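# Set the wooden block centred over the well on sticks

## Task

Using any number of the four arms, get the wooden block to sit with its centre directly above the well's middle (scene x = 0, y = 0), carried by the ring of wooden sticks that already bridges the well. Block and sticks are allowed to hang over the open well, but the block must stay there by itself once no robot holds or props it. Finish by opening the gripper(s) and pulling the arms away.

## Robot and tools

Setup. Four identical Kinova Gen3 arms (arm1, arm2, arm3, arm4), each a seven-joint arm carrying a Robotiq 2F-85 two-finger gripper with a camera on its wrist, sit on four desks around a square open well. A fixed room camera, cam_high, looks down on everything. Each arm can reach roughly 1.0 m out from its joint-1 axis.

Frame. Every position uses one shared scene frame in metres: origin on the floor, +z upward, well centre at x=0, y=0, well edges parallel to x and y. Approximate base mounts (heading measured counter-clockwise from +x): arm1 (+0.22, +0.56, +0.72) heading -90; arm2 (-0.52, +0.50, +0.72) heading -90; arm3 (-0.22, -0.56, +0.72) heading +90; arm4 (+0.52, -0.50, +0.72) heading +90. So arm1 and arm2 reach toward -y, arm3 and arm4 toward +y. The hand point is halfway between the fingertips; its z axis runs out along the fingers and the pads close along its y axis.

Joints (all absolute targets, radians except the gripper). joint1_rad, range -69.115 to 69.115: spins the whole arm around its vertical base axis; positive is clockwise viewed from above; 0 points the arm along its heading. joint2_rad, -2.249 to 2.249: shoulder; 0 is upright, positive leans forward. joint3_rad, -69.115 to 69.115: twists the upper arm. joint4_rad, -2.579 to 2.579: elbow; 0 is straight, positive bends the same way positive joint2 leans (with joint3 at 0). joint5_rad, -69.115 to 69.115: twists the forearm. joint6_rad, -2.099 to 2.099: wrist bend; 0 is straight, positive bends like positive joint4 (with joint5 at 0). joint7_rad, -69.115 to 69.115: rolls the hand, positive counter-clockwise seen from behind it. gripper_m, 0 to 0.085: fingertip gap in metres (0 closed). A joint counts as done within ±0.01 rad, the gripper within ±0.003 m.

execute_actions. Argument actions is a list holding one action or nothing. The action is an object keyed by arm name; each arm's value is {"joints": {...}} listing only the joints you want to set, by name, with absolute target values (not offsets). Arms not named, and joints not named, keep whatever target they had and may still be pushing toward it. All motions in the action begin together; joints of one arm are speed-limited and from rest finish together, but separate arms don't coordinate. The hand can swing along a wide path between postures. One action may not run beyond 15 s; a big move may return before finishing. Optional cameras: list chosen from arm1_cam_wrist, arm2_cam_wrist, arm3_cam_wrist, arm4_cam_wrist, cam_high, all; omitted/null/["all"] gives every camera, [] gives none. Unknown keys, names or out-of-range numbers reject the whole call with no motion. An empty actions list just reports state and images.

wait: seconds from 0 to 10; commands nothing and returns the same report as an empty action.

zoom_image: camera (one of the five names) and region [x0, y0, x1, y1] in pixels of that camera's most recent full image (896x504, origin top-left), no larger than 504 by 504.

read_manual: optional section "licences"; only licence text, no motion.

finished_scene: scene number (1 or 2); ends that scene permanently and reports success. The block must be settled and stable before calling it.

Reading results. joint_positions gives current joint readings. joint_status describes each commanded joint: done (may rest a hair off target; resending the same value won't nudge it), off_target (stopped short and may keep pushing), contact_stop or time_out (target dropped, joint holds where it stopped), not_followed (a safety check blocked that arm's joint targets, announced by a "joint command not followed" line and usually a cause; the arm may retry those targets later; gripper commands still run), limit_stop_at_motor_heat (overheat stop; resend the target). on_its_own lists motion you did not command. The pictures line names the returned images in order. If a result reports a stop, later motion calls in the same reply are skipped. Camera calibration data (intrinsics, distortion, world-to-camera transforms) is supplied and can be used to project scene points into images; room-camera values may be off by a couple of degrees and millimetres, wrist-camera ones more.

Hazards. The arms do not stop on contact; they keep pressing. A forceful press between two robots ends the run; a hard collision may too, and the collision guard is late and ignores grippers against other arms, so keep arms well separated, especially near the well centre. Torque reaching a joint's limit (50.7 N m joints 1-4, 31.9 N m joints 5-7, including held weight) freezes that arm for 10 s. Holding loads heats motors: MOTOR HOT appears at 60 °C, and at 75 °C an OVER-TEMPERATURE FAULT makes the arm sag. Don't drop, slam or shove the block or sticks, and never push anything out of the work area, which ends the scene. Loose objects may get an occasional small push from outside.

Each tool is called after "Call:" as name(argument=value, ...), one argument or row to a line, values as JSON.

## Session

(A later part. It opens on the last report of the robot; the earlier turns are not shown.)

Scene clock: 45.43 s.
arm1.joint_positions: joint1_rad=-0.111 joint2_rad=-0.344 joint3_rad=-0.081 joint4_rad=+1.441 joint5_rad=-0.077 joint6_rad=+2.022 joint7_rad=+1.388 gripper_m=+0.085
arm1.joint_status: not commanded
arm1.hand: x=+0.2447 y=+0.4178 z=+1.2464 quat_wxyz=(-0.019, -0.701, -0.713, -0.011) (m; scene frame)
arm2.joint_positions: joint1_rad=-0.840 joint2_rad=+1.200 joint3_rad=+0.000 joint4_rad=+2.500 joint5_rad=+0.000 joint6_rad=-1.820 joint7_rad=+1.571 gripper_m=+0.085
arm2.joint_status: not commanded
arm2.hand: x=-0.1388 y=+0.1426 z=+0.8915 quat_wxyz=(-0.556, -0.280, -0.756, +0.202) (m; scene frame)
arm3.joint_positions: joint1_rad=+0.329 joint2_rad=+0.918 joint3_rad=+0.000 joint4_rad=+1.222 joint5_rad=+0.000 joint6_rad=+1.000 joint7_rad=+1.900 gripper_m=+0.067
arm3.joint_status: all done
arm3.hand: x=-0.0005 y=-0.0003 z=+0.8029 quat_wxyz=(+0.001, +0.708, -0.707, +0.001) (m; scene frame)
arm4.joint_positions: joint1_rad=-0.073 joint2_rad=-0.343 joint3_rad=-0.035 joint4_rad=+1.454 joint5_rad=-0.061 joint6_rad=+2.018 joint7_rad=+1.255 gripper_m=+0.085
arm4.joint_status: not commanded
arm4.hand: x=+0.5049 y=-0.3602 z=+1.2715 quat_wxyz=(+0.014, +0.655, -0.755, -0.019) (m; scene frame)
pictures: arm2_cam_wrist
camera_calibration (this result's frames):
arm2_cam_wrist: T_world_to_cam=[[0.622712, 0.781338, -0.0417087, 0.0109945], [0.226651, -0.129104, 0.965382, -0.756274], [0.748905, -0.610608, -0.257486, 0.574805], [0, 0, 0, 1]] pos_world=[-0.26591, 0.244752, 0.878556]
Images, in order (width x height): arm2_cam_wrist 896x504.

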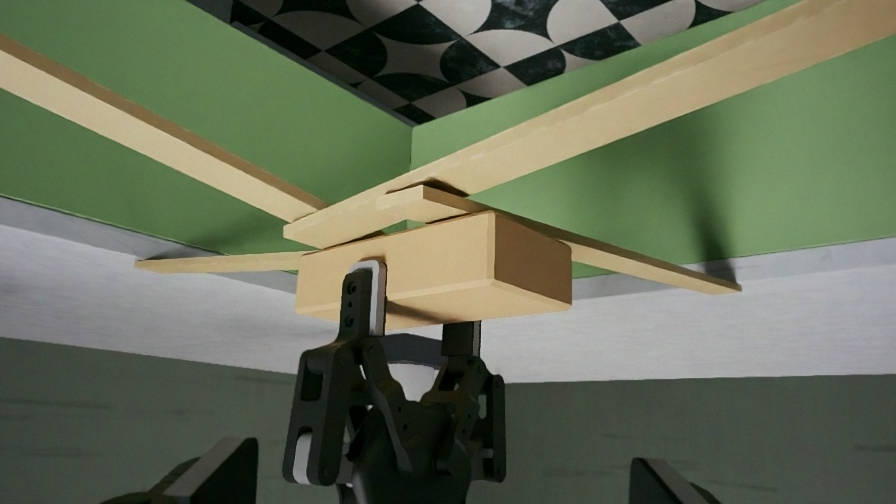

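Call:
execute_actions(
  actions=[
    {"arm3":{"joints":{"joint2_rad":0.921,"joint6_rad":0.996}}},
  ],
  cameras=["arm2_cam_wrist"],
)

Call:
execute_actions(
  actions=[
    {"arm3":{"joints":{"gripper_m":0.085}}},
  ],
  cameras=["arm2_cam_wrist"],
)

Call:
execute_actions(
  actions=[
    {"arm3":{"joints":{"joint2_rad":0.4,"joint6_rad":1.5}},"arm2":{"joints":{"joint1_rad":-0.4}}},
  ],
  cameras=["arm3_cam_wrist","cam_high"],
)

Scene clock: 49.00 s.
arm1.joint_positions: joint1_rad=-0.111 joint2_rad=-0.344 joint3_rad=-0.081 joint4_rad=+1.441 joint5_rad=-0.077 joint6_rad=+2.022 joint7_rad=+1.388 gripper_m=+0.085
arm1.joint_status: not commanded
arm1.hand: x=+0.2447 y=+0.4178 z=+1.2464 quat_wxyz=(-0.019, -0.701, -0.713, -0.011) (m; scene frame)
arm2.joint_positions: joint1_rad=-0.840 joint2_rad=+1.200 joint3_rad=+0.000 joint4_rad=+2.500 joint5_rad=+0.000 joint6_rad=-1.820 joint7_rad=+1.571 gripper_m=+0.085
arm2.joint_status: not commanded
arm2.hand: x=-0.1388 y=+0.1426 z=+0.8915 quat_wxyz=(-0.556, -0.280, -0.756, +0.202) (m; scene frame)
arm3.joint_positions: joint1_rad=+0.329 joint2_rad=+0.920 joint3_rad=+0.000 joint4_rad=+1.222 joint5_rad=+0.000 joint6_rad=+0.996 joint7_rad=+1.900 gripper_m=+0.067
arm3.joint_status: all done
arm3.hand: x=-0.0002 y=+0.0006 z=+0.8016 quat_wxyz=(+0.000, +0.708, -0.707, +0.000) (m; scene frame)
arm4.joint_positions: joint1_rad=-0.073 joint2_rad=-0.343 joint3_rad=-0.035 joint4_rad=+1.454 joint5_rad=-0.061 joint6_rad=+2.018 joint7_rad=+1.255 gripper_m=+0.085
arm4.joint_status: not commanded
arm4.hand: x=+0.5049 y=-0.3602 z=+1.2715 quat_wxyz=(+0.014, +0.655, -0.755, -0.019) (m; scene frame)
pictures: arm2_cam_wrist
camera_calibration (this result's frames):
arm2_cam_wrist: T_world_to_cam=[[0.622712, 0.781339, -0.0417087, 0.0109944], [0.226651, -0.129104, 0.965382, -0.756275], [0.748905, -0.610608, -0.257486, 0.574805], [0, 0, 0, 1]] pos_world=[-0.26591, 0.244752, 0.878556]
Images, in order (width x height): arm2_cam_wrist 896x504.

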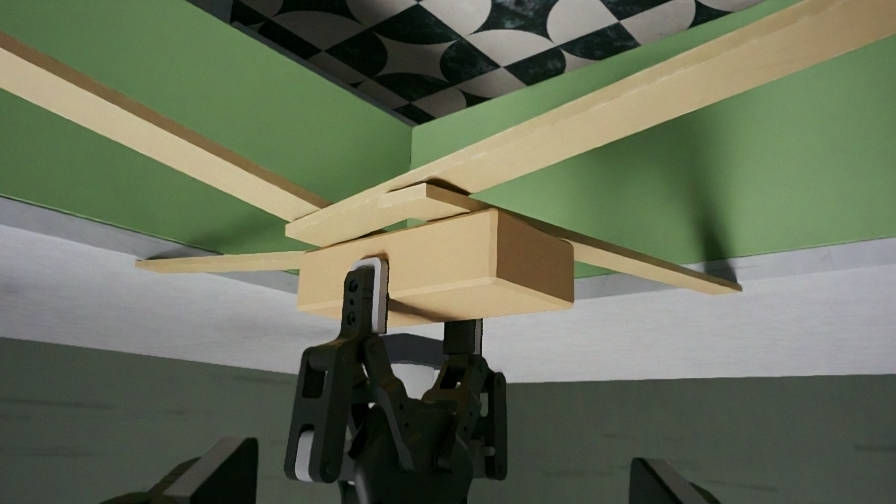

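Scene clock: 49.87 s.
arm1.joint_positions: joint1_rad=-0.111 joint2_rad=-0.344 joint3_rad=-0.081 joint4_rad=+1.441 joint5_rad=-0.077 joint6_rad=+2.022 joint7_rad=+1.388 gripper_m=+0.085
arm1.joint_status: not commanded
arm1.hand: x=+0.2447 y=+0.4178 z=+1.2464 quat_wxyz=(-0.019, -0.701, -0.713, -0.011) (m; scene frame)
arm2.joint_positions: joint1_rad=-0.840 joint2_rad=+1.200 joint3_rad=+0.000 joint4_rad=+2.500 joint5_rad=+0.000 joint6_rad=-1.820 joint7_rad=+1.571 gripper_m=+0.085
arm2.joint_status: not commanded
arm2.hand: x=-0.1388 y=+0.1426 z=+0.8915 quat_wxyz=(-0.556, -0.280, -0.756, +0.202) (m; scene frame)
arm3.joint_positions: joint1_rad=+0.329 joint2_rad=+0.921 joint3_rad=+0.000 joint4_rad=+1.221 joint5_rad=+0.000 joint6_rad=+0.996 joint7_rad=+1.900 gripper_m=+0.085
arm3.joint_status: all done
arm3.hand: x=-0.0001 y=+0.0006 z=+0.8013 quat_wxyz=(+0.000, +0.708, -0.707, +0.000) (m; scene frame)
arm4.joint_positions: joint1_rad=-0.073 joint2_rad=-0.343 joint3_rad=-0.035 joint4_rad=+1.454 joint5_rad=-0.061 joint6_rad=+2.018 joint7_rad=+1.255 gripper_m=+0.085
arm4.joint_status: not commanded
arm4.hand: x=+0.5049 y=-0.3602 z=+1.2715 quat_wxyz=(+0.014, +0.655, -0.755, -0.019) (m; scene frame)
pictures: arm2_cam_wrist
camera_calibration (this result's frames):
arm2_cam_wrist: T_world_to_cam=[[0.622712, 0.781338, -0.0417091, 0.0109948], [0.226651, -0.129103, 0.965381, -0.756274], [0.748905, -0.610608, -0.257486, 0.574805], [0, 0, 0, 1]] pos_world=[-0.26591, 0.244752, 0.878556]
Images, in order (width x height): arm2_cam_wrist 896x504.

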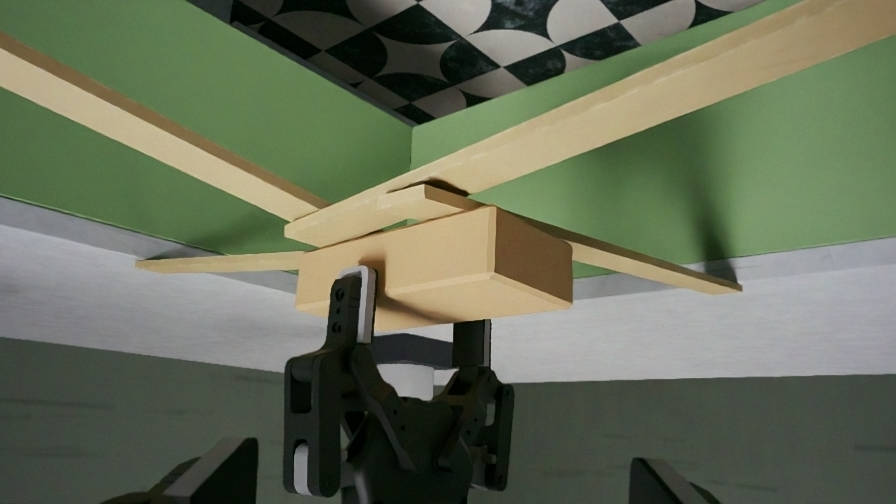

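Scene clock: 51.70 s.
arm1.joint_positions: joint1_rad=-0.111 joint2_rad=-0.344 joint3_rad=-0.081 joint4_rad=+1.441 joint5_rad=-0.077 joint6_rad=+2.022 joint7_rad=+1.388 gripper_m=+0.085
arm1.joint_status: not commanded
arm1.hand: x=+0.2447 y=+0.4178 z=+1.2464 quat_wxyz=(-0.019, -0.701, -0.713, -0.011) (m; scene frame)
arm2.joint_positions: joint1_rad=-0.400 joint2_rad=+1.200 joint3_rad=+0.000 joint4_rad=+2.500 joint5_rad=+0.000 joint6_rad=-1.820 joint7_rad=+1.571 gripper_m=+0.085
arm2.joint_status: all done
arm2.hand: x=-0.3273 y=+0.0141 z=+0.8899 quat_wxyz=(-0.497, -0.439, -0.678, +0.317) (m; scene frame)
arm3.joint_positions: joint1_rad=+0.329 joint2_rad=+0.400 joint3_rad=+0.000 joint4_rad=+1.221 joint5_rad=+0.000 joint6_rad=+1.500 joint7_rad=+1.900 gripper_m=+0.085
arm3.joint_status: all done
arm3.hand: x=-0.0373 y=-0.1083 z=+1.0889 quat_wxyz=(-0.007, +0.708, -0.707, -0.003) (m; scene frame)
arm4.joint_positions: joint1_rad=-0.073 joint2_rad=-0.343 joint3_rad=-0.035 joint4_rad=+1.454 joint5_rad=-0.061 joint6_rad=+2.018 joint7_rad=+1.255 gripper_m=+0.085
arm4.joint_status: not commanded
arm4.hand: x=+0.5049 y=-0.3602 z=+1.2715 quat_wxyz=(+0.014, +0.655, -0.755, -0.019) (m; scene frame)
pictures: arm3_cam_wrist, cam_high
camera_calibration (this result's frames):
arm3_cam_wrist: T_world_to_cam=[[-0.998443, 0.0226107, -0.0509942, 0.0323105], [0.024295, 0.999171, -0.0326546, 0.210323], [0.0502136, -0.0338426, -0.998165, 1.225], [0, 0, 0, 1]] pos_world=[-0.0343615, -0.169422, 1.23127]
Images, in order (width x height): arm3_cam_wrist 896x504, cam_high 896x504.

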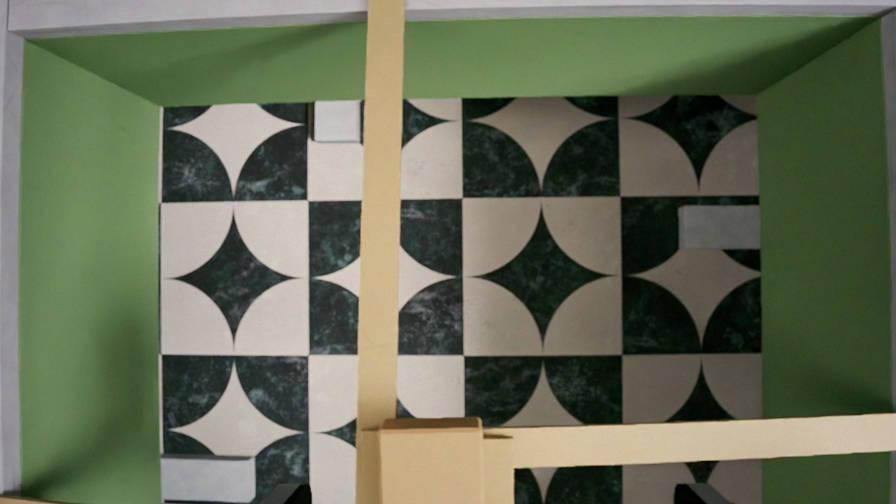

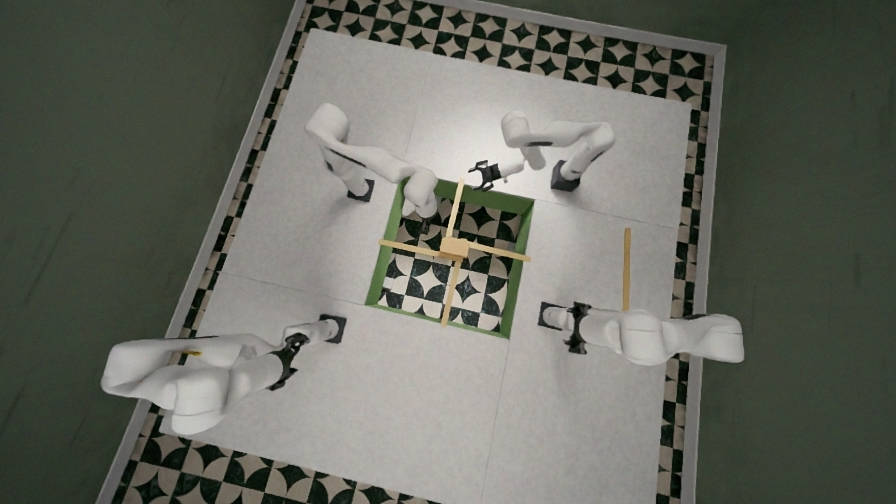

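Call:
finished_scene(
  scene=1,
)

The scene is finished: the task was done.


## Next scene

The same job, from a new start.

Call:
execute_actions(
  actions=[],
)

Scene clock: 0.00 s.
arm1.joint_positions: joint1_rad=+0.267 joint2_rad=-0.467 joint3_rad=-0.094 joint4_rad=+1.460 joint5_rad=-0.071 joint6_rad=+1.936 joint7_rad=+1.246 gripper_m=+0.085
arm1.joint_status: not commanded
arm1.hand: x=+0.1957 y=+0.4224 z=+1.2608 quat_wxyz=(-0.084, -0.854, -0.510, +0.062) (m; scene frame)
arm2.joint_positions: joint1_rad=-0.180 joint2_rad=-0.336 joint3_rad=-0.096 joint4_rad=+1.599 joint5_rad=+0.018 joint6_rad=+2.064 joint7_rad=+1.831 gripper_m=+0.085
arm2.joint_status: not commanded
arm2.hand: x=-0.5161 y=+0.3935 z=+1.2855 quat_wxyz=(+0.082, -0.488, -0.868, -0.050) (m; scene frame)
arm3.joint_positions: joint1_rad=+0.463 joint2_rad=-0.410 joint3_rad=-0.122 joint4_rad=+1.436 joint5_rad=-0.075 joint6_rad=+2.033 joint7_rad=+1.667 gripper_m=+0.085
arm3.joint_status: not commanded
arm3.hand: x=-0.1806 y=-0.4370 z=+1.2685 quat_wxyz=(-0.028, +0.626, -0.779, -0.027) (m; scene frame)
arm4.joint_positions: joint1_rad=-0.014 joint2_rad=-0.402 joint3_rad=-0.044 joint4_rad=+1.591 joint5_rad=-0.082 joint6_rad=+2.050 joint7_rad=+1.447 gripper_m=+0.085
arm4.joint_status: not commanded
arm4.hand: x=+0.5106 y=-0.4073 z=+1.2415 quat_wxyz=(+0.052, +0.708, -0.704, +0.018) (m; scene frame)
pictures: arm1_cam_wrist, arm2_cam_wrist, arm3_cam_wrist, arm4_cam_wrist, cam_high
camera_calibration (this result's frames):
arm1_cam_wrist: T_world_to_cam=[[0.870964, -0.487096, 0.064488, -0.0405789], [-0.490105, -0.851925, 0.184447, 0.276587], [-0.0349044, -0.192253, -0.980725, 1.4679], [0, 0, 0, 1]] pos_world=[0.222135, 0.498073, 1.39121]
arm2_cam_wrist: T_world_to_cam=[[0.82621, 0.562379, 0.0332664, 0.161134], [0.560758, -0.815287, -0.144417, 0.850394], [-0.0540956, 0.137974, -0.988958, 1.34326], [0, 0, 0, 1]] pos_world=[-0.537332, 0.417363, 1.44587]
arm3_cam_wrist: T_world_to_cam=[[-0.970166, 0.239785, -0.0358055, -0.0134692], [0.238814, 0.970621, 0.0293608, 0.495756], [0.0417939, 0.019934, -0.998927, 1.42326], [0, 0, 0, 1]] pos_world=[-0.190944, -0.506333, 1.40669]
arm4_cam_wrist: T_world_to_cam=[[-0.99996, -0.00748437, 0.00499436, 0.508642], [-0.0081431, 0.98888, -0.148493, 0.653049], [-0.00382745, -0.148527, -0.988901, 1.31484], [0, 0, 0, 1]] pos_world=[0.518972, -0.446691, 1.39468]
Images, in order (width x height): arm1_cam_wrist 896x504, arm2_cam_wrist 896x504, arm3_cam_wrist 896x504, arm4_cam_wrist 896x504, cam_high 896x504.

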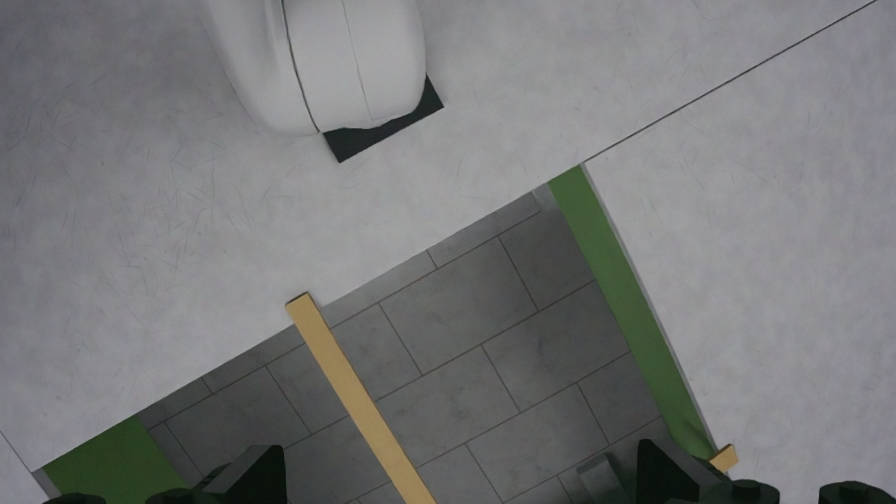

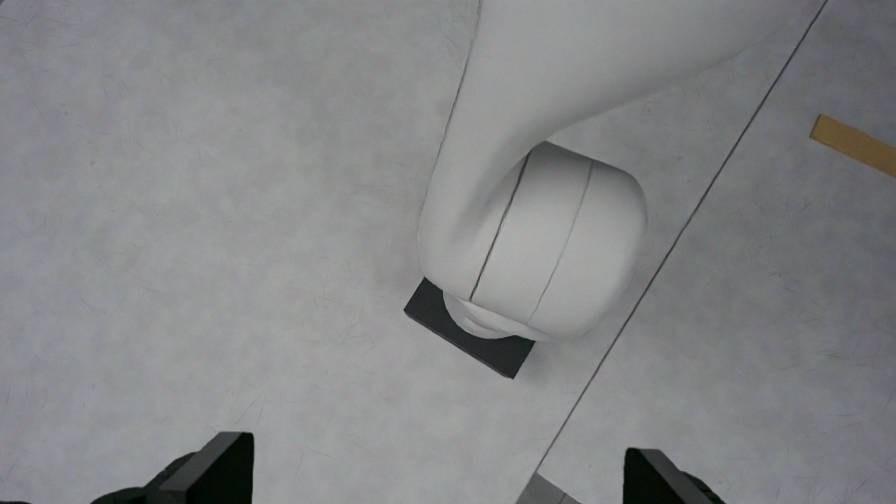

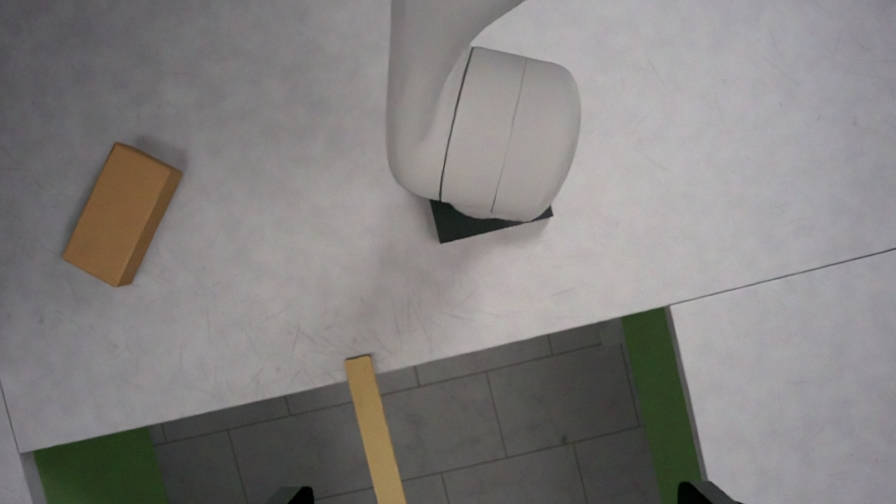

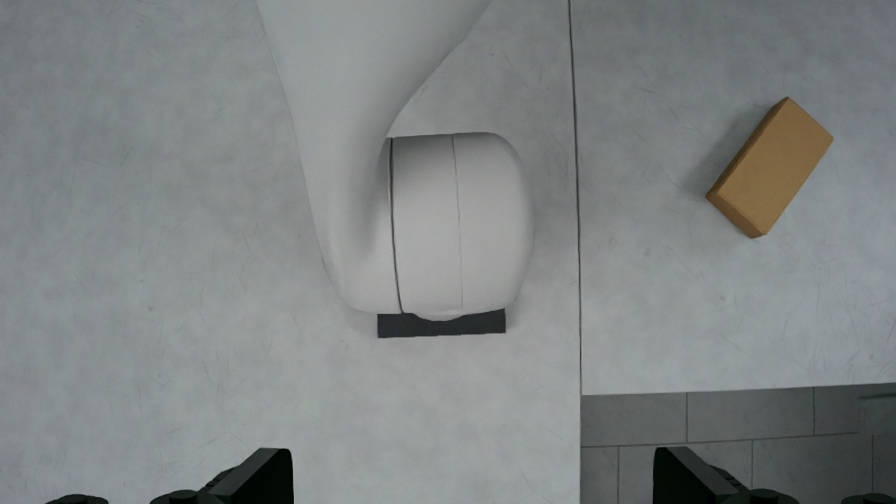

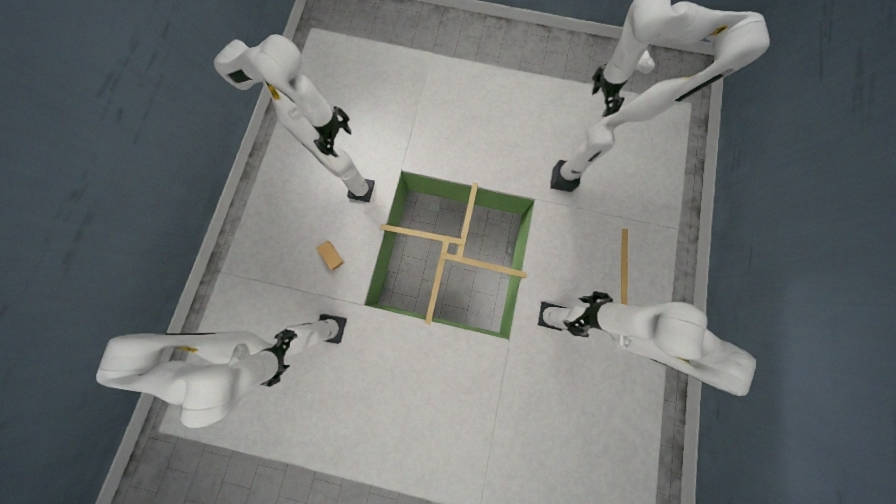

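Call:
execute_actions(
  actions=[
    {"arm3":{"joints":{"joint1_rad":1.647,"joint2_rad":0.506,"joint3_rad":0,"joint4_rad":2.022,"joint5_rad":0,"joint6_rad":0.614,"joint7_rad":2.52}},"arm2":{"joints":{"joint1_rad":-0.84,"joint2_rad":0.4,"joint3_rad":0,"joint4_rad":2.1,"joint5_rad":0,"joint6_rad":0,"joint7_rad":1.571}}},
  ],
  cameras=["arm3_cam_wrist","arm4_cam_wrist"],
)

Scene clock: 5.87 s.
arm1.joint_positions: joint1_rad=+0.267 joint2_rad=-0.467 joint3_rad=-0.094 joint4_rad=+1.460 joint5_rad=-0.071 joint6_rad=+1.936 joint7_rad=+1.246 gripper_m=+0.085
arm1.joint_status: not commanded
arm1.hand: x=+0.1957 y=+0.4224 z=+1.2608 quat_wxyz=(-0.084, -0.854, -0.510, +0.062) (m; scene frame)
arm2.joint_positions: joint1_rad=-0.840 joint2_rad=+0.400 joint3_rad=+0.000 joint4_rad=+2.100 joint5_rad=+0.000 joint6_rad=+0.000 joint7_rad=+1.571 gripper_m=+0.085
arm2.joint_status: all done
arm2.hand: x=-0.1272 y=+0.1319 z=+0.9868 quat_wxyz=(-0.298, -0.328, -0.890, +0.107) (m; scene frame)
arm3.joint_positions: joint1_rad=+1.647 joint2_rad=+0.506 joint3_rad=+0.000 joint4_rad=+2.022 joint5_rad=+0.000 joint6_rad=+0.614 joint7_rad=+2.520 gripper_m=+0.085
arm3.joint_status: all done
arm3.hand: x=+0.1650 y=-0.6132 z=+0.8303 quat_wxyz=(+0.001, +0.423, -0.906, +0.002) (m; scene frame)
arm4.joint_positions: joint1_rad=-0.014 joint2_rad=-0.402 joint3_rad=-0.044 joint4_rad=+1.591 joint5_rad=-0.082 joint6_rad=+2.050 joint7_rad=+1.446 gripper_m=+0.085
arm4.joint_status: not commanded
arm4.hand: x=+0.5106 y=-0.4073 z=+1.2415 quat_wxyz=(+0.052, +0.708, -0.704, +0.018) (m; scene frame)
pictures: arm3_cam_wrist, arm4_cam_wrist
camera_calibration (this result's frames):
arm3_cam_wrist: T_world_to_cam=[[-0.751235, 0.658315, -0.0476177, 0.578726], [0.660032, 0.749474, -0.051447, 0.459071], [0.00181983, -0.070078, -0.99754, 0.924835], [0, 0, 0, 1]] pos_world=[0.130074, -0.660235, 0.973735]
arm4_cam_wrist: T_world_to_cam=[[-0.99996, -0.00748361, 0.0049955, 0.508641], [-0.00814251, 0.98888, -0.148493, 0.653049], [-0.00382868, -0.148528, -0.988901, 1.31484], [0, 0, 0, 1]] pos_world=[0.518972, -0.44669, 1.39468]
Images, in order (width x height): arm3_cam_wrist 896x504, arm4_cam_wrist 896x504.

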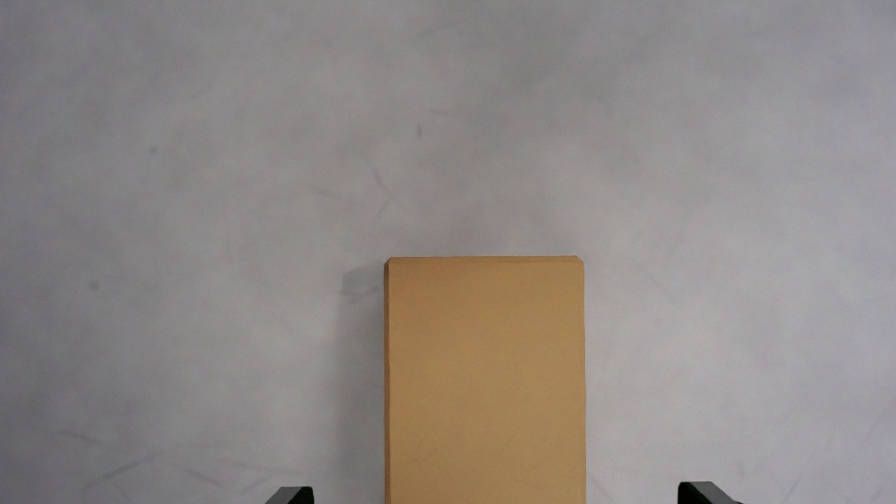

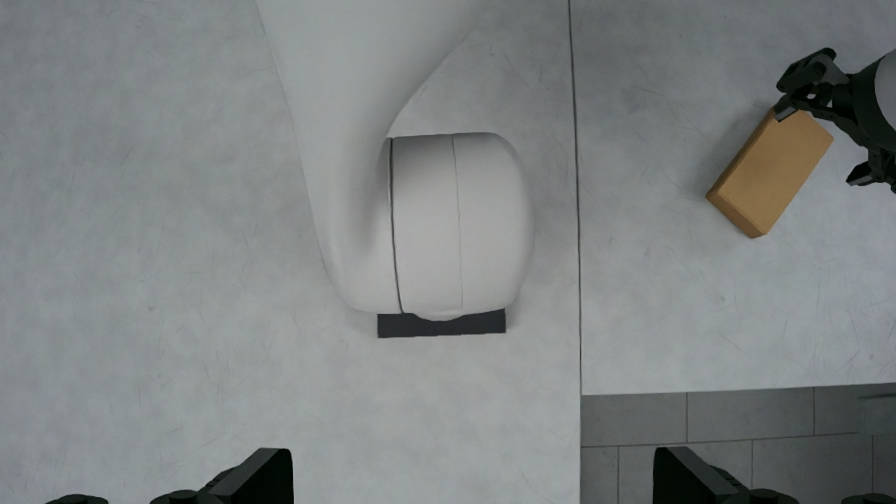

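Call:
execute_actions(
  actions=[
    {"arm3":{"joints":{"joint1_rad":1.652,"joint2_rad":0.706,"joint4_rad":2.071,"joint6_rad":0.364,"joint7_rad":2.505}}},
  ],
  cameras=["arm3_cam_wrist"],
)

Call:
execute_actions(
  actions=[
    {"arm3":{"joints":{"gripper_m":0.055}}},
  ],
  cameras=[],
)

Call:
execute_actions(
  actions=[
    {"arm3":{"joints":{"joint2_rad":0.506,"joint4_rad":2.022,"joint6_rad":0.614}},"arm2":{"joints":{"joint2_rad":0.55,"joint4_rad":2.3,"joint6_rad":-0.45}}},
  ],
  cameras=["arm3_cam_wrist"],
)

Scene clock: 10.10 s.
arm1.joint_positions: joint1_rad=+0.267 joint2_rad=-0.467 joint3_rad=-0.094 joint4_rad=+1.460 joint5_rad=-0.071 joint6_rad=+1.936 joint7_rad=+1.246 gripper_m=+0.085
arm1.joint_status: not commanded
arm1.hand: x=+0.1957 y=+0.4224 z=+1.2608 quat_wxyz=(-0.084, -0.854, -0.510, +0.062) (m; scene frame)
arm2.joint_positions: joint1_rad=-0.840 joint2_rad=+0.400 joint3_rad=+0.000 joint4_rad=+2.100 joint5_rad=+0.000 joint6_rad=+0.000 joint7_rad=+1.571 gripper_m=+0.085
arm2.joint_status: not commanded
arm2.hand: x=-0.1272 y=+0.1319 z=+0.9868 quat_wxyz=(-0.298, -0.328, -0.890, +0.107) (m; scene frame)
arm3.joint_positions: joint1_rad=+1.652 joint2_rad=+0.706 joint3_rad=+0.000 joint4_rad=+2.071 joint5_rad=+0.000 joint6_rad=+0.364 joint7_rad=+2.505 gripper_m=+0.085
arm3.joint_status: all done
arm3.hand: x=+0.1651 y=-0.6156 z=+0.7457 quat_wxyz=(+0.001, +0.414, -0.910, +0.002) (m; scene frame)
arm4.joint_positions: joint1_rad=-0.014 joint2_rad=-0.402 joint3_rad=-0.044 joint4_rad=+1.591 joint5_rad=-0.082 joint6_rad=+2.050 joint7_rad=+1.446 gripper_m=+0.085
arm4.joint_status: not commanded
arm4.hand: x=+0.5106 y=-0.4073 z=+1.2415 quat_wxyz=(+0.052, +0.708, -0.704, +0.018) (m; scene frame)
pictures: arm3_cam_wrist
camera_calibration (this result's frames):
arm3_cam_wrist: T_world_to_cam=[[-0.737762, 0.673315, -0.0485097, 0.584004], [0.675059, 0.736015, -0.0507687, 0.445157], [0.00152048, -0.0702021, -0.997532, 0.840338], [0, 0, 0, 1]] pos_world=[0.129071, -0.661867, 0.889193]
Images, in order (width x height): arm3_cam_wrist 896x504.

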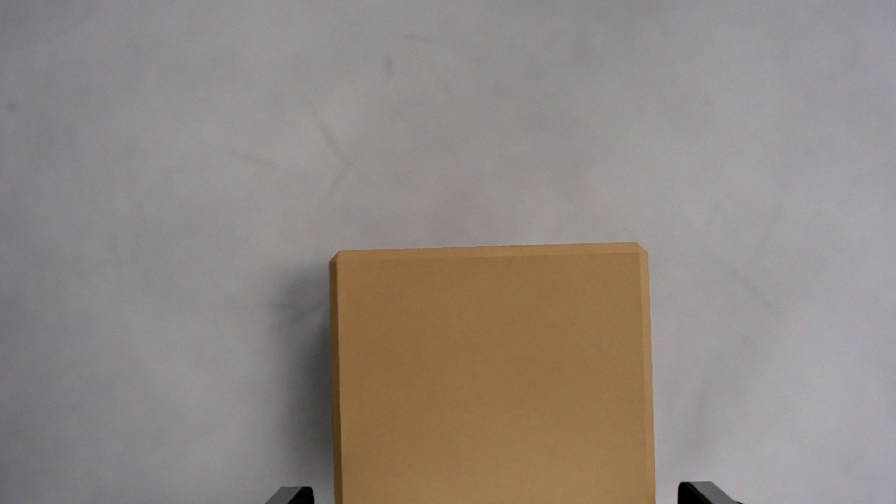

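Scene clock: 10.83 s.
arm1.joint_positions: joint1_rad=+0.267 joint2_rad=-0.467 joint3_rad=-0.094 joint4_rad=+1.460 joint5_rad=-0.071 joint6_rad=+1.936 joint7_rad=+1.246 gripper_m=+0.085
arm1.joint_status: not commanded
arm1.hand: x=+0.1957 y=+0.4224 z=+1.2608 quat_wxyz=(-0.084, -0.854, -0.510, +0.062) (m; scene frame)
arm2.joint_positions: joint1_rad=-0.840 joint2_rad=+0.400 joint3_rad=+0.000 joint4_rad=+2.100 joint5_rad=+0.000 joint6_rad=+0.000 joint7_rad=+1.571 gripper_m=+0.085
arm2.joint_status: not commanded
arm2.hand: x=-0.1272 y=+0.1319 z=+0.9868 quat_wxyz=(-0.298, -0.328, -0.890, +0.107) (m; scene frame)
arm3.joint_positions: joint1_rad=+1.652 joint2_rad=+0.703 joint3_rad=+0.000 joint4_rad=+2.071 joint5_rad=+0.000 joint6_rad=+0.365 joint7_rad=+2.505 gripper_m=+0.067
arm3.joint_status: gripper_m off_target (ended at +0.067, target +0.055)
arm3.hand: x=+0.1651 y=-0.6156 z=+0.7467 quat_wxyz=(+0.001, +0.414, -0.910, +0.002) (m; scene frame)
arm4.joint_positions: joint1_rad=-0.014 joint2_rad=-0.402 joint3_rad=-0.044 joint4_rad=+1.591 joint5_rad=-0.082 joint6_rad=+2.050 joint7_rad=+1.446 gripper_m=+0.085
arm4.joint_status: not commanded
arm4.hand: x=+0.5106 y=-0.4073 z=+1.2415 quat_wxyz=(+0.052, +0.708, -0.704, +0.018) (m; scene frame)
pictures: none
No camera images: the call's "cameras" was empty. Leave "cameras" out to get every camera's image.

Scene clock: 12.20 s.
arm1.joint_positions: joint1_rad=+0.267 joint2_rad=-0.467 joint3_rad=-0.094 joint4_rad=+1.460 joint5_rad=-0.071 joint6_rad=+1.936 joint7_rad=+1.246 gripper_m=+0.085
arm1.joint_status: not commanded
arm1.hand: x=+0.1957 y=+0.4224 z=+1.2608 quat_wxyz=(-0.084, -0.854, -0.510, +0.062) (m; scene frame)
arm2.joint_positions: joint1_rad=-0.840 joint2_rad=+0.550 joint3_rad=+0.000 joint4_rad=+2.300 joint5_rad=+0.000 joint6_rad=-0.450 joint7_rad=+1.571 gripper_m=+0.085
arm2.joint_status: all done
arm2.hand: x=-0.1403 y=+0.1435 z=+0.9285 quat_wxyz=(-0.343, -0.322, -0.874, +0.123) (m; scene frame)
arm3.joint_positions: joint1_rad=+1.652 joint2_rad=+0.507 joint3_rad=+0.000 joint4_rad=+2.022 joint5_rad=+0.000 joint6_rad=+0.614 joint7_rad=+2.505 gripper_m=+0.067
arm3.joint_status: all done
arm3.hand: x=+0.1642 y=-0.6151 z=+0.8297 quat_wxyz=(+0.002, +0.414, -0.910, +0.001) (m; scene frame)
arm4.joint_positions: joint1_rad=-0.014 joint2_rad=-0.402 joint3_rad=-0.044 joint4_rad=+1.591 joint5_rad=-0.082 joint6_rad=+2.050 joint7_rad=+1.446 gripper_m=+0.085
arm4.joint_status: not commanded
arm4.hand: x=+0.5106 y=-0.4073 z=+1.2415 quat_wxyz=(+0.052, +0.708, -0.704, +0.018) (m; scene frame)
pictures: arm3_cam_wrist
camera_calibration (this result's frames):
arm3_cam_wrist: T_world_to_cam=[[-0.737891, 0.673324, -0.046388, 0.585411], [0.674919, 0.736028, -0.0524136, 0.451089], [-0.00114843, -0.0699837, -0.997547, 0.924709], [0, 0, 0, 1]] pos_world=[0.128583, -0.661471, 0.973241]
Images, in order (width x height): arm3_cam_wrist 896x504.

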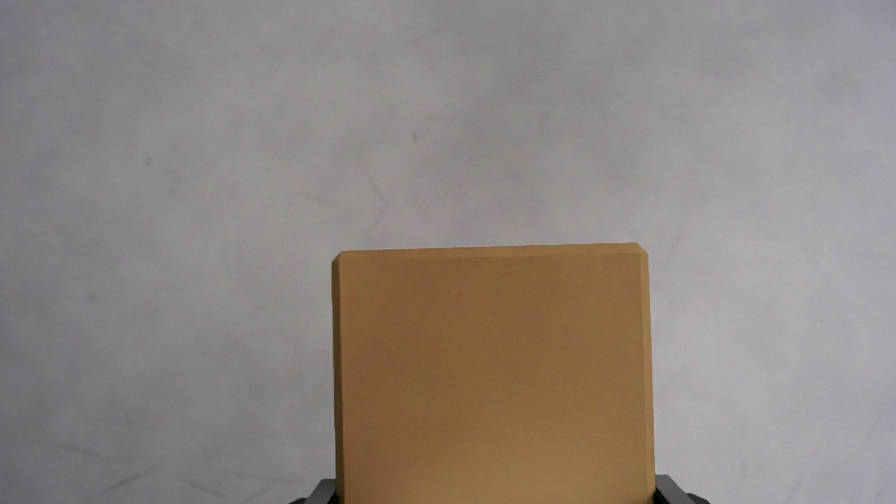

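Call:
execute_actions(
  actions=[
    {"arm3":{"joints":{"joint1_rad":0.329,"joint2_rad":0.87,"joint4_rad":1.19,"joint6_rad":1.079,"joint7_rad":1.9}},"arm2":{"joints":{"joint2_rad":1.2,"joint4_rad":2.5,"joint6_rad":-1.82}}},
  ],
  cameras=["arm3_cam_wrist","arm2_cam_wrist"],
)

Scene clock: 16.97 s.
arm1.joint_positions: joint1_rad=+0.267 joint2_rad=-0.467 joint3_rad=-0.094 joint4_rad=+1.460 joint5_rad=-0.071 joint6_rad=+1.936 joint7_rad=+1.246 gripper_m=+0.085
arm1.joint_status: not commanded
arm1.hand: x=+0.1957 y=+0.4224 z=+1.2608 quat_wxyz=(-0.084, -0.854, -0.510, +0.062) (m; scene frame)
arm2.joint_positions: joint1_rad=-0.840 joint2_rad=+1.200 joint3_rad=+0.000 joint4_rad=+2.500 joint5_rad=+0.000 joint6_rad=-1.820 joint7_rad=+1.571 gripper_m=+0.085
arm2.joint_status: all done
arm2.hand: x=-0.1388 y=+0.1426 z=+0.8915 quat_wxyz=(-0.556, -0.280, -0.756, +0.202) (m; scene frame)
arm3.joint_positions: joint1_rad=+0.329 joint2_rad=+0.871 joint3_rad=+0.000 joint4_rad=+1.191 joint5_rad=+0.000 joint6_rad=+1.079 joint7_rad=+1.900 gripper_m=+0.067
arm3.joint_status: all done
arm3.hand: x=-0.0004 y=-0.0003 z=+0.8393 quat_wxyz=(+0.002, +0.708, -0.707, +0.001) (m; scene frame)
arm4.joint_positions: joint1_rad=-0.014 joint2_rad=-0.402 joint3_rad=-0.044 joint4_rad=+1.591 joint5_rad=-0.082 joint6_rad=+2.050 joint7_rad=+1.446 gripper_m=+0.085
arm4.joint_status: not commanded
arm4.hand: x=+0.5106 y=-0.4073 z=+1.2415 quat_wxyz=(+0.052, +0.708, -0.704, +0.018) (m; scene frame)
pictures: arm2_cam_wrist, arm3_cam_wrist
camera_calibration (this result's frames):
arm2_cam_wrist: T_world_to_cam=[[0.622712, 0.781339, -0.0417088, 0.0109946], [0.226651, -0.129103, 0.965382, -0.756275], [0.748905, -0.610608, -0.257485, 0.574804], [0, 0, 0, 1]] pos_world=[-0.26591, 0.244752, 0.878556]
arm3_cam_wrist: T_world_to_cam=[[-0.998745, 0.0218211, -0.0450825, 0.0490298], [0.0241291, 0.998392, -0.051301, 0.108994], [0.0438906, -0.0523244, -0.997665, 0.977256], [0, 0, 0, 1]] pos_world=[0.00344601, -0.0587542, 0.982776]
Images, in order (width x height): arm2_cam_wrist 896x504, arm3_cam_wrist 896x504.

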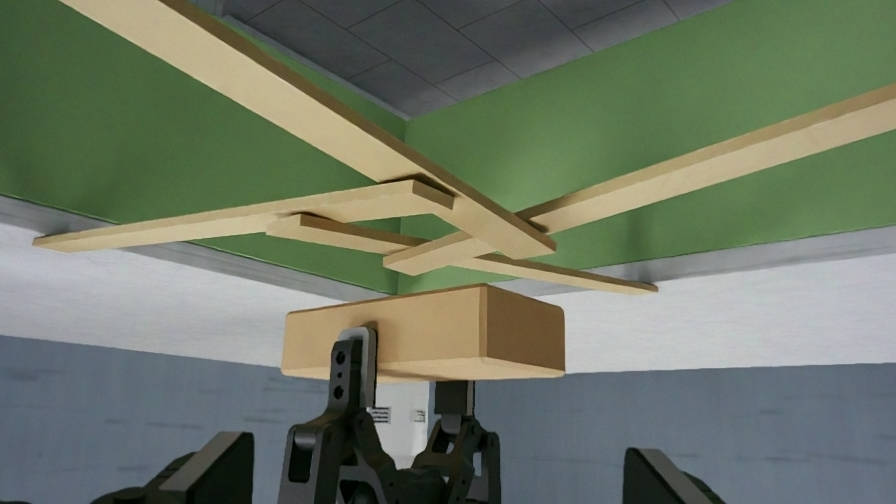

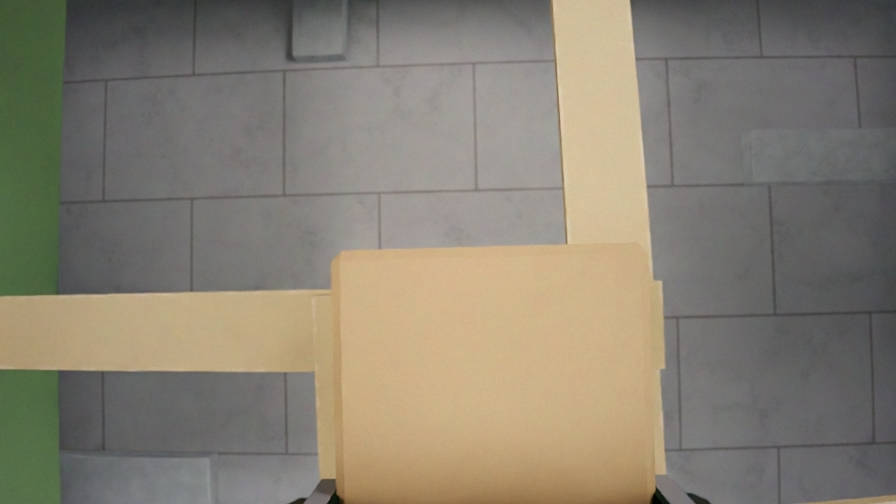

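Call:
execute_actions(
  actions=[
    {"arm3":{"joints":{"joint2_rad":0.913,"joint4_rad":1.2195,"joint6_rad":1.006}}},
  ],
  cameras=["arm2_cam_wrist"],
)

Call:
zoom_image(
  camera="arm2_cam_wrist",
  region=[250, 160, 590, 340],
)

Scene clock: 20.00 s.
arm1.joint_positions: joint1_rad=+0.267 joint2_rad=-0.467 joint3_rad=-0.094 joint4_rad=+1.460 joint5_rad=-0.071 joint6_rad=+1.936 joint7_rad=+1.246 gripper_m=+0.085
arm1.joint_status: not commanded
arm1.hand: x=+0.1957 y=+0.4224 z=+1.2608 quat_wxyz=(-0.084, -0.854, -0.510, +0.062) (m; scene frame)
arm2.joint_positions: joint1_rad=-0.840 joint2_rad=+1.200 joint3_rad=+0.000 joint4_rad=+2.500 joint5_rad=+0.000 joint6_rad=-1.820 joint7_rad=+1.571 gripper_m=+0.085
arm2.joint_status: not commanded
arm2.hand: x=-0.1388 y=+0.1426 z=+0.8915 quat_wxyz=(-0.556, -0.280, -0.756, +0.202) (m; scene frame)
arm3.joint_positions: joint1_rad=+0.329 joint2_rad=+0.914 joint3_rad=+0.000 joint4_rad=+1.220 joint5_rad=+0.000 joint6_rad=+1.006 joint7_rad=+1.900 gripper_m=+0.067
arm3.joint_status: all done
arm3.hand: x=-0.0005 y=-0.0003 z=+0.8056 quat_wxyz=(+0.001, +0.708, -0.707, +0.001) (m; scene frame)
arm4.joint_positions: joint1_rad=-0.014 joint2_rad=-0.402 joint3_rad=-0.044 joint4_rad=+1.591 joint5_rad=-0.082 joint6_rad=+2.050 joint7_rad=+1.446 gripper_m=+0.085
arm4.joint_status: not commanded
arm4.hand: x=+0.5106 y=-0.4073 z=+1.2415 quat_wxyz=(+0.052, +0.708, -0.704, +0.018) (m; scene frame)
pictures: arm2_cam_wrist
camera_calibration (this result's frames):
arm2_cam_wrist: T_world_to_cam=[[0.622712, 0.781339, -0.0417089, 0.0109946], [0.226651, -0.129104, 0.965381, -0.756274], [0.748905, -0.610608, -0.257486, 0.574805], [0, 0, 0, 1]] pos_world=[-0.26591, 0.244752, 0.878556]
Images, in order (width x height): arm2_cam_wrist 896x504.

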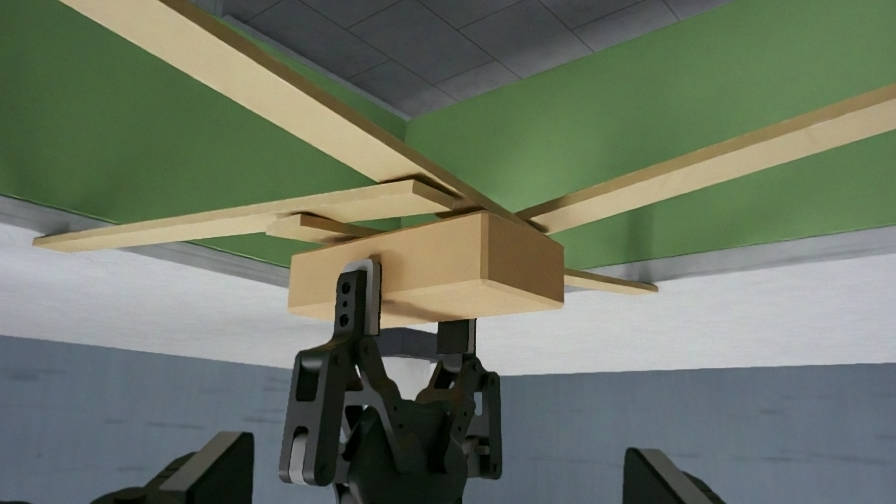

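Region (250, 160, 590, 340) of arm2_cam_wrist's 896x504 image, scaled by 1.482; it fills the top 267 rows of this view, and the rest is white.

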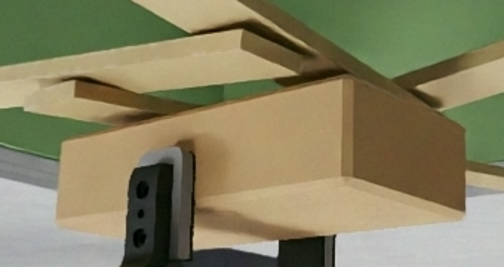

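Call:
execute_actions(
  actions=[
    {"arm3":{"joints":{"joint2_rad":0.918,"joint4_rad":1.2225,"joint6_rad":0.999}}},
  ],
  cameras=["arm2_cam_wrist"],
)

Call:
execute_actions(
  actions=[
    {"arm3":{"joints":{"gripper_m":0.085}}},
  ],
  cameras=["arm2_cam_wrist"],
)

Call:
execute_actions(
  actions=[
    {"arm3":{"joints":{"joint2_rad":0.4,"joint6_rad":1.5}},"arm2":{"joints":{"joint1_rad":-0.45}}},
  ],
  cameras=["arm3_cam_wrist","cam_high"],
)

Scene clock: 23.33 s.
arm1.joint_positions: joint1_rad=+0.267 joint2_rad=-0.467 joint3_rad=-0.094 joint4_rad=+1.460 joint5_rad=-0.071 joint6_rad=+1.936 joint7_rad=+1.246 gripper_m=+0.085
arm1.joint_status: not commanded
arm1.hand: x=+0.1957 y=+0.4224 z=+1.2608 quat_wxyz=(-0.084, -0.854, -0.510, +0.062) (m; scene frame)
arm2.joint_positions: joint1_rad=-0.840 joint2_rad=+1.200 joint3_rad=+0.000 joint4_rad=+2.500 joint5_rad=+0.000 joint6_rad=-1.820 joint7_rad=+1.571 gripper_m=+0.085
arm2.joint_status: not commanded
arm2.hand: x=-0.1388 y=+0.1426 z=+0.8915 quat_wxyz=(-0.556, -0.280, -0.756, +0.202) (m; scene frame)
arm3.joint_positions: joint1_rad=+0.329 joint2_rad=+0.919 joint3_rad=+0.000 joint4_rad=+1.223 joint5_rad=+0.000 joint6_rad=+0.999 joint7_rad=+1.900 gripper_m=+0.067
arm3.joint_status: all done
arm3.hand: x=-0.0006 y=-0.0007 z=+0.8018 quat_wxyz=(+0.002, +0.708, -0.707, +0.001) (m; scene frame)
arm4.joint_positions: joint1_rad=-0.014 joint2_rad=-0.402 joint3_rad=-0.044 joint4_rad=+1.591 joint5_rad=-0.082 joint6_rad=+2.050 joint7_rad=+1.446 gripper_m=+0.085
arm4.joint_status: not commanded
arm4.hand: x=+0.5106 y=-0.4073 z=+1.2415 quat_wxyz=(+0.052, +0.708, -0.704, +0.018) (m; scene frame)
pictures: arm2_cam_wrist
camera_calibration (this result's frames):
arm2_cam_wrist: T_world_to_cam=[[0.622712, 0.781338, -0.0417088, 0.0109946], [0.226651, -0.129104, 0.965382, -0.756274], [0.748905, -0.610608, -0.257486, 0.574805], [0, 0, 0, 1]] pos_world=[-0.26591, 0.244752, 0.878556]
Images, in order (width x height): arm2_cam_wrist 896x504.

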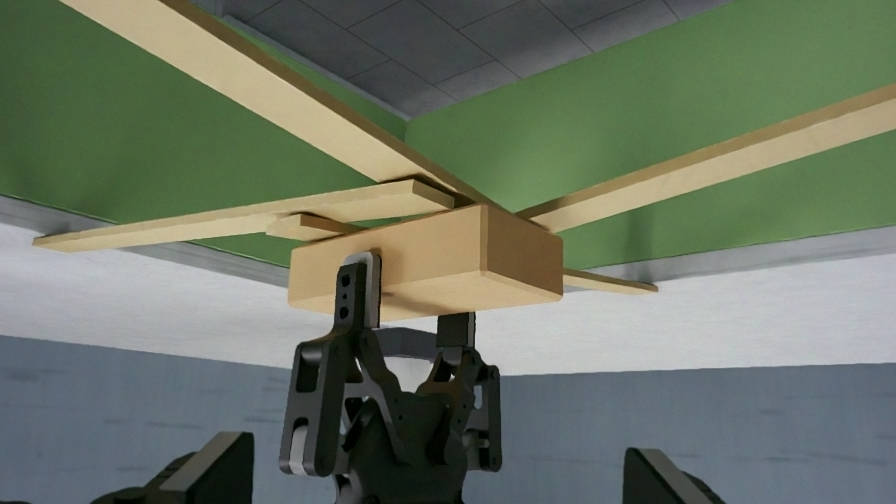

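Scene clock: 24.20 s.
arm1.joint_positions: joint1_rad=+0.267 joint2_rad=-0.467 joint3_rad=-0.094 joint4_rad=+1.460 joint5_rad=-0.071 joint6_rad=+1.936 joint7_rad=+1.246 gripper_m=+0.085
arm1.joint_status: not commanded
arm1.hand: x=+0.1957 y=+0.4224 z=+1.2608 quat_wxyz=(-0.084, -0.854, -0.510, +0.062) (m; scene frame)
arm2.joint_positions: joint1_rad=-0.840 joint2_rad=+1.200 joint3_rad=+0.000 joint4_rad=+2.500 joint5_rad=+0.000 joint6_rad=-1.820 joint7_rad=+1.571 gripper_m=+0.085
arm2.joint_status: not commanded
arm2.hand: x=-0.1388 y=+0.1426 z=+0.8915 quat_wxyz=(-0.556, -0.280, -0.756, +0.202) (m; scene frame)
arm3.joint_positions: joint1_rad=+0.329 joint2_rad=+0.918 joint3_rad=+0.000 joint4_rad=+1.222 joint5_rad=+0.000 joint6_rad=+0.999 joint7_rad=+1.900 gripper_m=+0.085
arm3.joint_status: all done
arm3.hand: x=-0.0004 y=-0.0001 z=+0.8028 quat_wxyz=(+0.001, +0.708, -0.707, +0.001) (m; scene frame)
arm4.joint_positions: joint1_rad=-0.014 joint2_rad=-0.402 joint3_rad=-0.044 joint4_rad=+1.591 joint5_rad=-0.082 joint6_rad=+2.050 joint7_rad=+1.446 gripper_m=+0.085
arm4.joint_status: not commanded
arm4.hand: x=+0.5106 y=-0.4073 z=+1.2415 quat_wxyz=(+0.052, +0.708, -0.704, +0.018) (m; scene frame)
pictures: arm2_cam_wrist
camera_calibration (this result's frames):
arm2_cam_wrist: T_world_to_cam=[[0.622712, 0.781338, -0.0417091, 0.0109949], [0.226652, -0.129104, 0.965381, -0.756274], [0.748905, -0.610608, -0.257486, 0.574805], [0, 0, 0, 1]] pos_world=[-0.26591, 0.244752, 0.878556]
Images, in order (width x height): arm2_cam_wrist 896x504.

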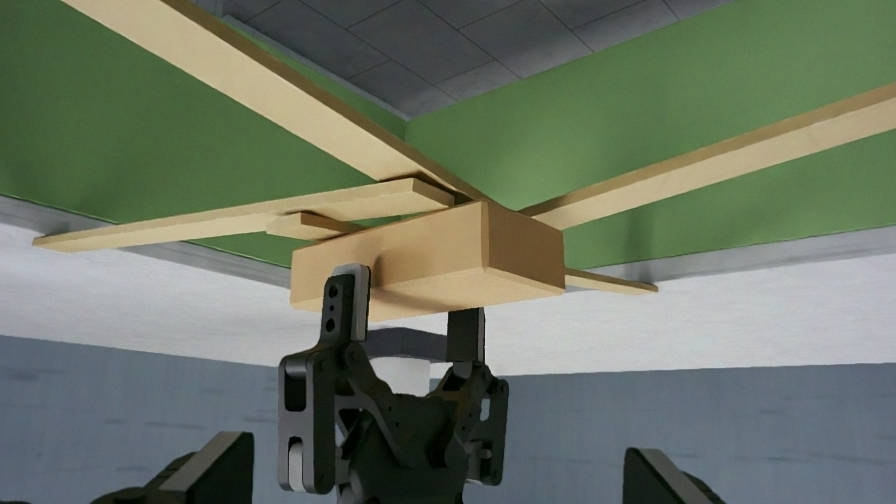

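Scene clock: 26.07 s.
arm1.joint_positions: joint1_rad=+0.267 joint2_rad=-0.467 joint3_rad=-0.094 joint4_rad=+1.460 joint5_rad=-0.071 joint6_rad=+1.936 joint7_rad=+1.246 gripper_m=+0.085
arm1.joint_status: not commanded
arm1.hand: x=+0.1957 y=+0.4224 z=+1.2608 quat_wxyz=(-0.084, -0.854, -0.510, +0.062) (m; scene frame)
arm2.joint_positions: joint1_rad=-0.450 joint2_rad=+1.200 joint3_rad=+0.000 joint4_rad=+2.500 joint5_rad=+0.000 joint6_rad=-1.820 joint7_rad=+1.571 gripper_m=+0.085
arm2.joint_status: all done
arm2.hand: x=-0.3033 y=+0.0243 z=+0.8901 quat_wxyz=(-0.505, -0.422, -0.688, +0.305) (m; scene frame)
arm3.joint_positions: joint1_rad=+0.329 joint2_rad=+0.400 joint3_rad=+0.000 joint4_rad=+1.222 joint5_rad=+0.000 joint6_rad=+1.500 joint7_rad=+1.900 gripper_m=+0.085
arm3.joint_status: all done
arm3.hand: x=-0.0374 y=-0.1086 z=+1.0886 quat_wxyz=(-0.007, +0.708, -0.707, -0.003) (m; scene frame)
arm4.joint_positions: joint1_rad=-0.014 joint2_rad=-0.402 joint3_rad=-0.044 joint4_rad=+1.591 joint5_rad=-0.082 joint6_rad=+2.050 joint7_rad=+1.446 gripper_m=+0.085
arm4.joint_status: not commanded
arm4.hand: x=+0.5106 y=-0.4073 z=+1.2415 quat_wxyz=(+0.052, +0.708, -0.704, +0.018) (m; scene frame)
pictures: arm3_cam_wrist, cam_high
camera_calibration (this result's frames):
arm3_cam_wrist: T_world_to_cam=[[-0.998459, 0.0225639, -0.0507028, 0.0318736], [0.0242846, 0.999141, -0.0335809, 0.211629], [0.0499016, -0.0347604, -0.998149, 1.22456], [0, 0, 0, 1]] pos_world=[-0.0344224, -0.1696, 1.23102]
Images, in order (width x height): arm3_cam_wrist 896x504, cam_high 896x504.

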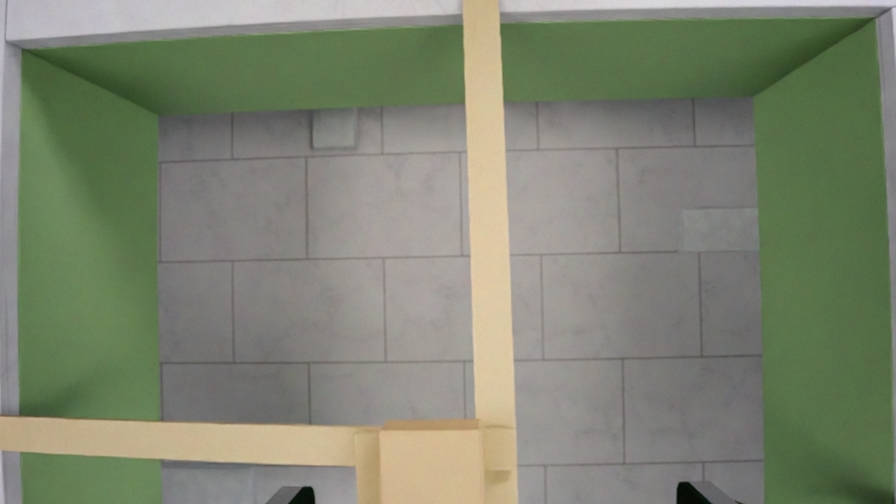

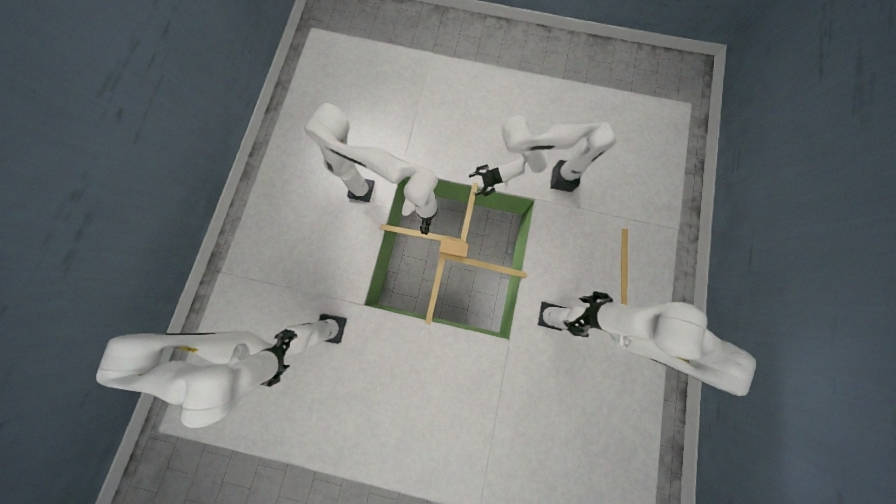

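Call:
finished_scene(
  scene=2,
)

The scene is finished: the task was done.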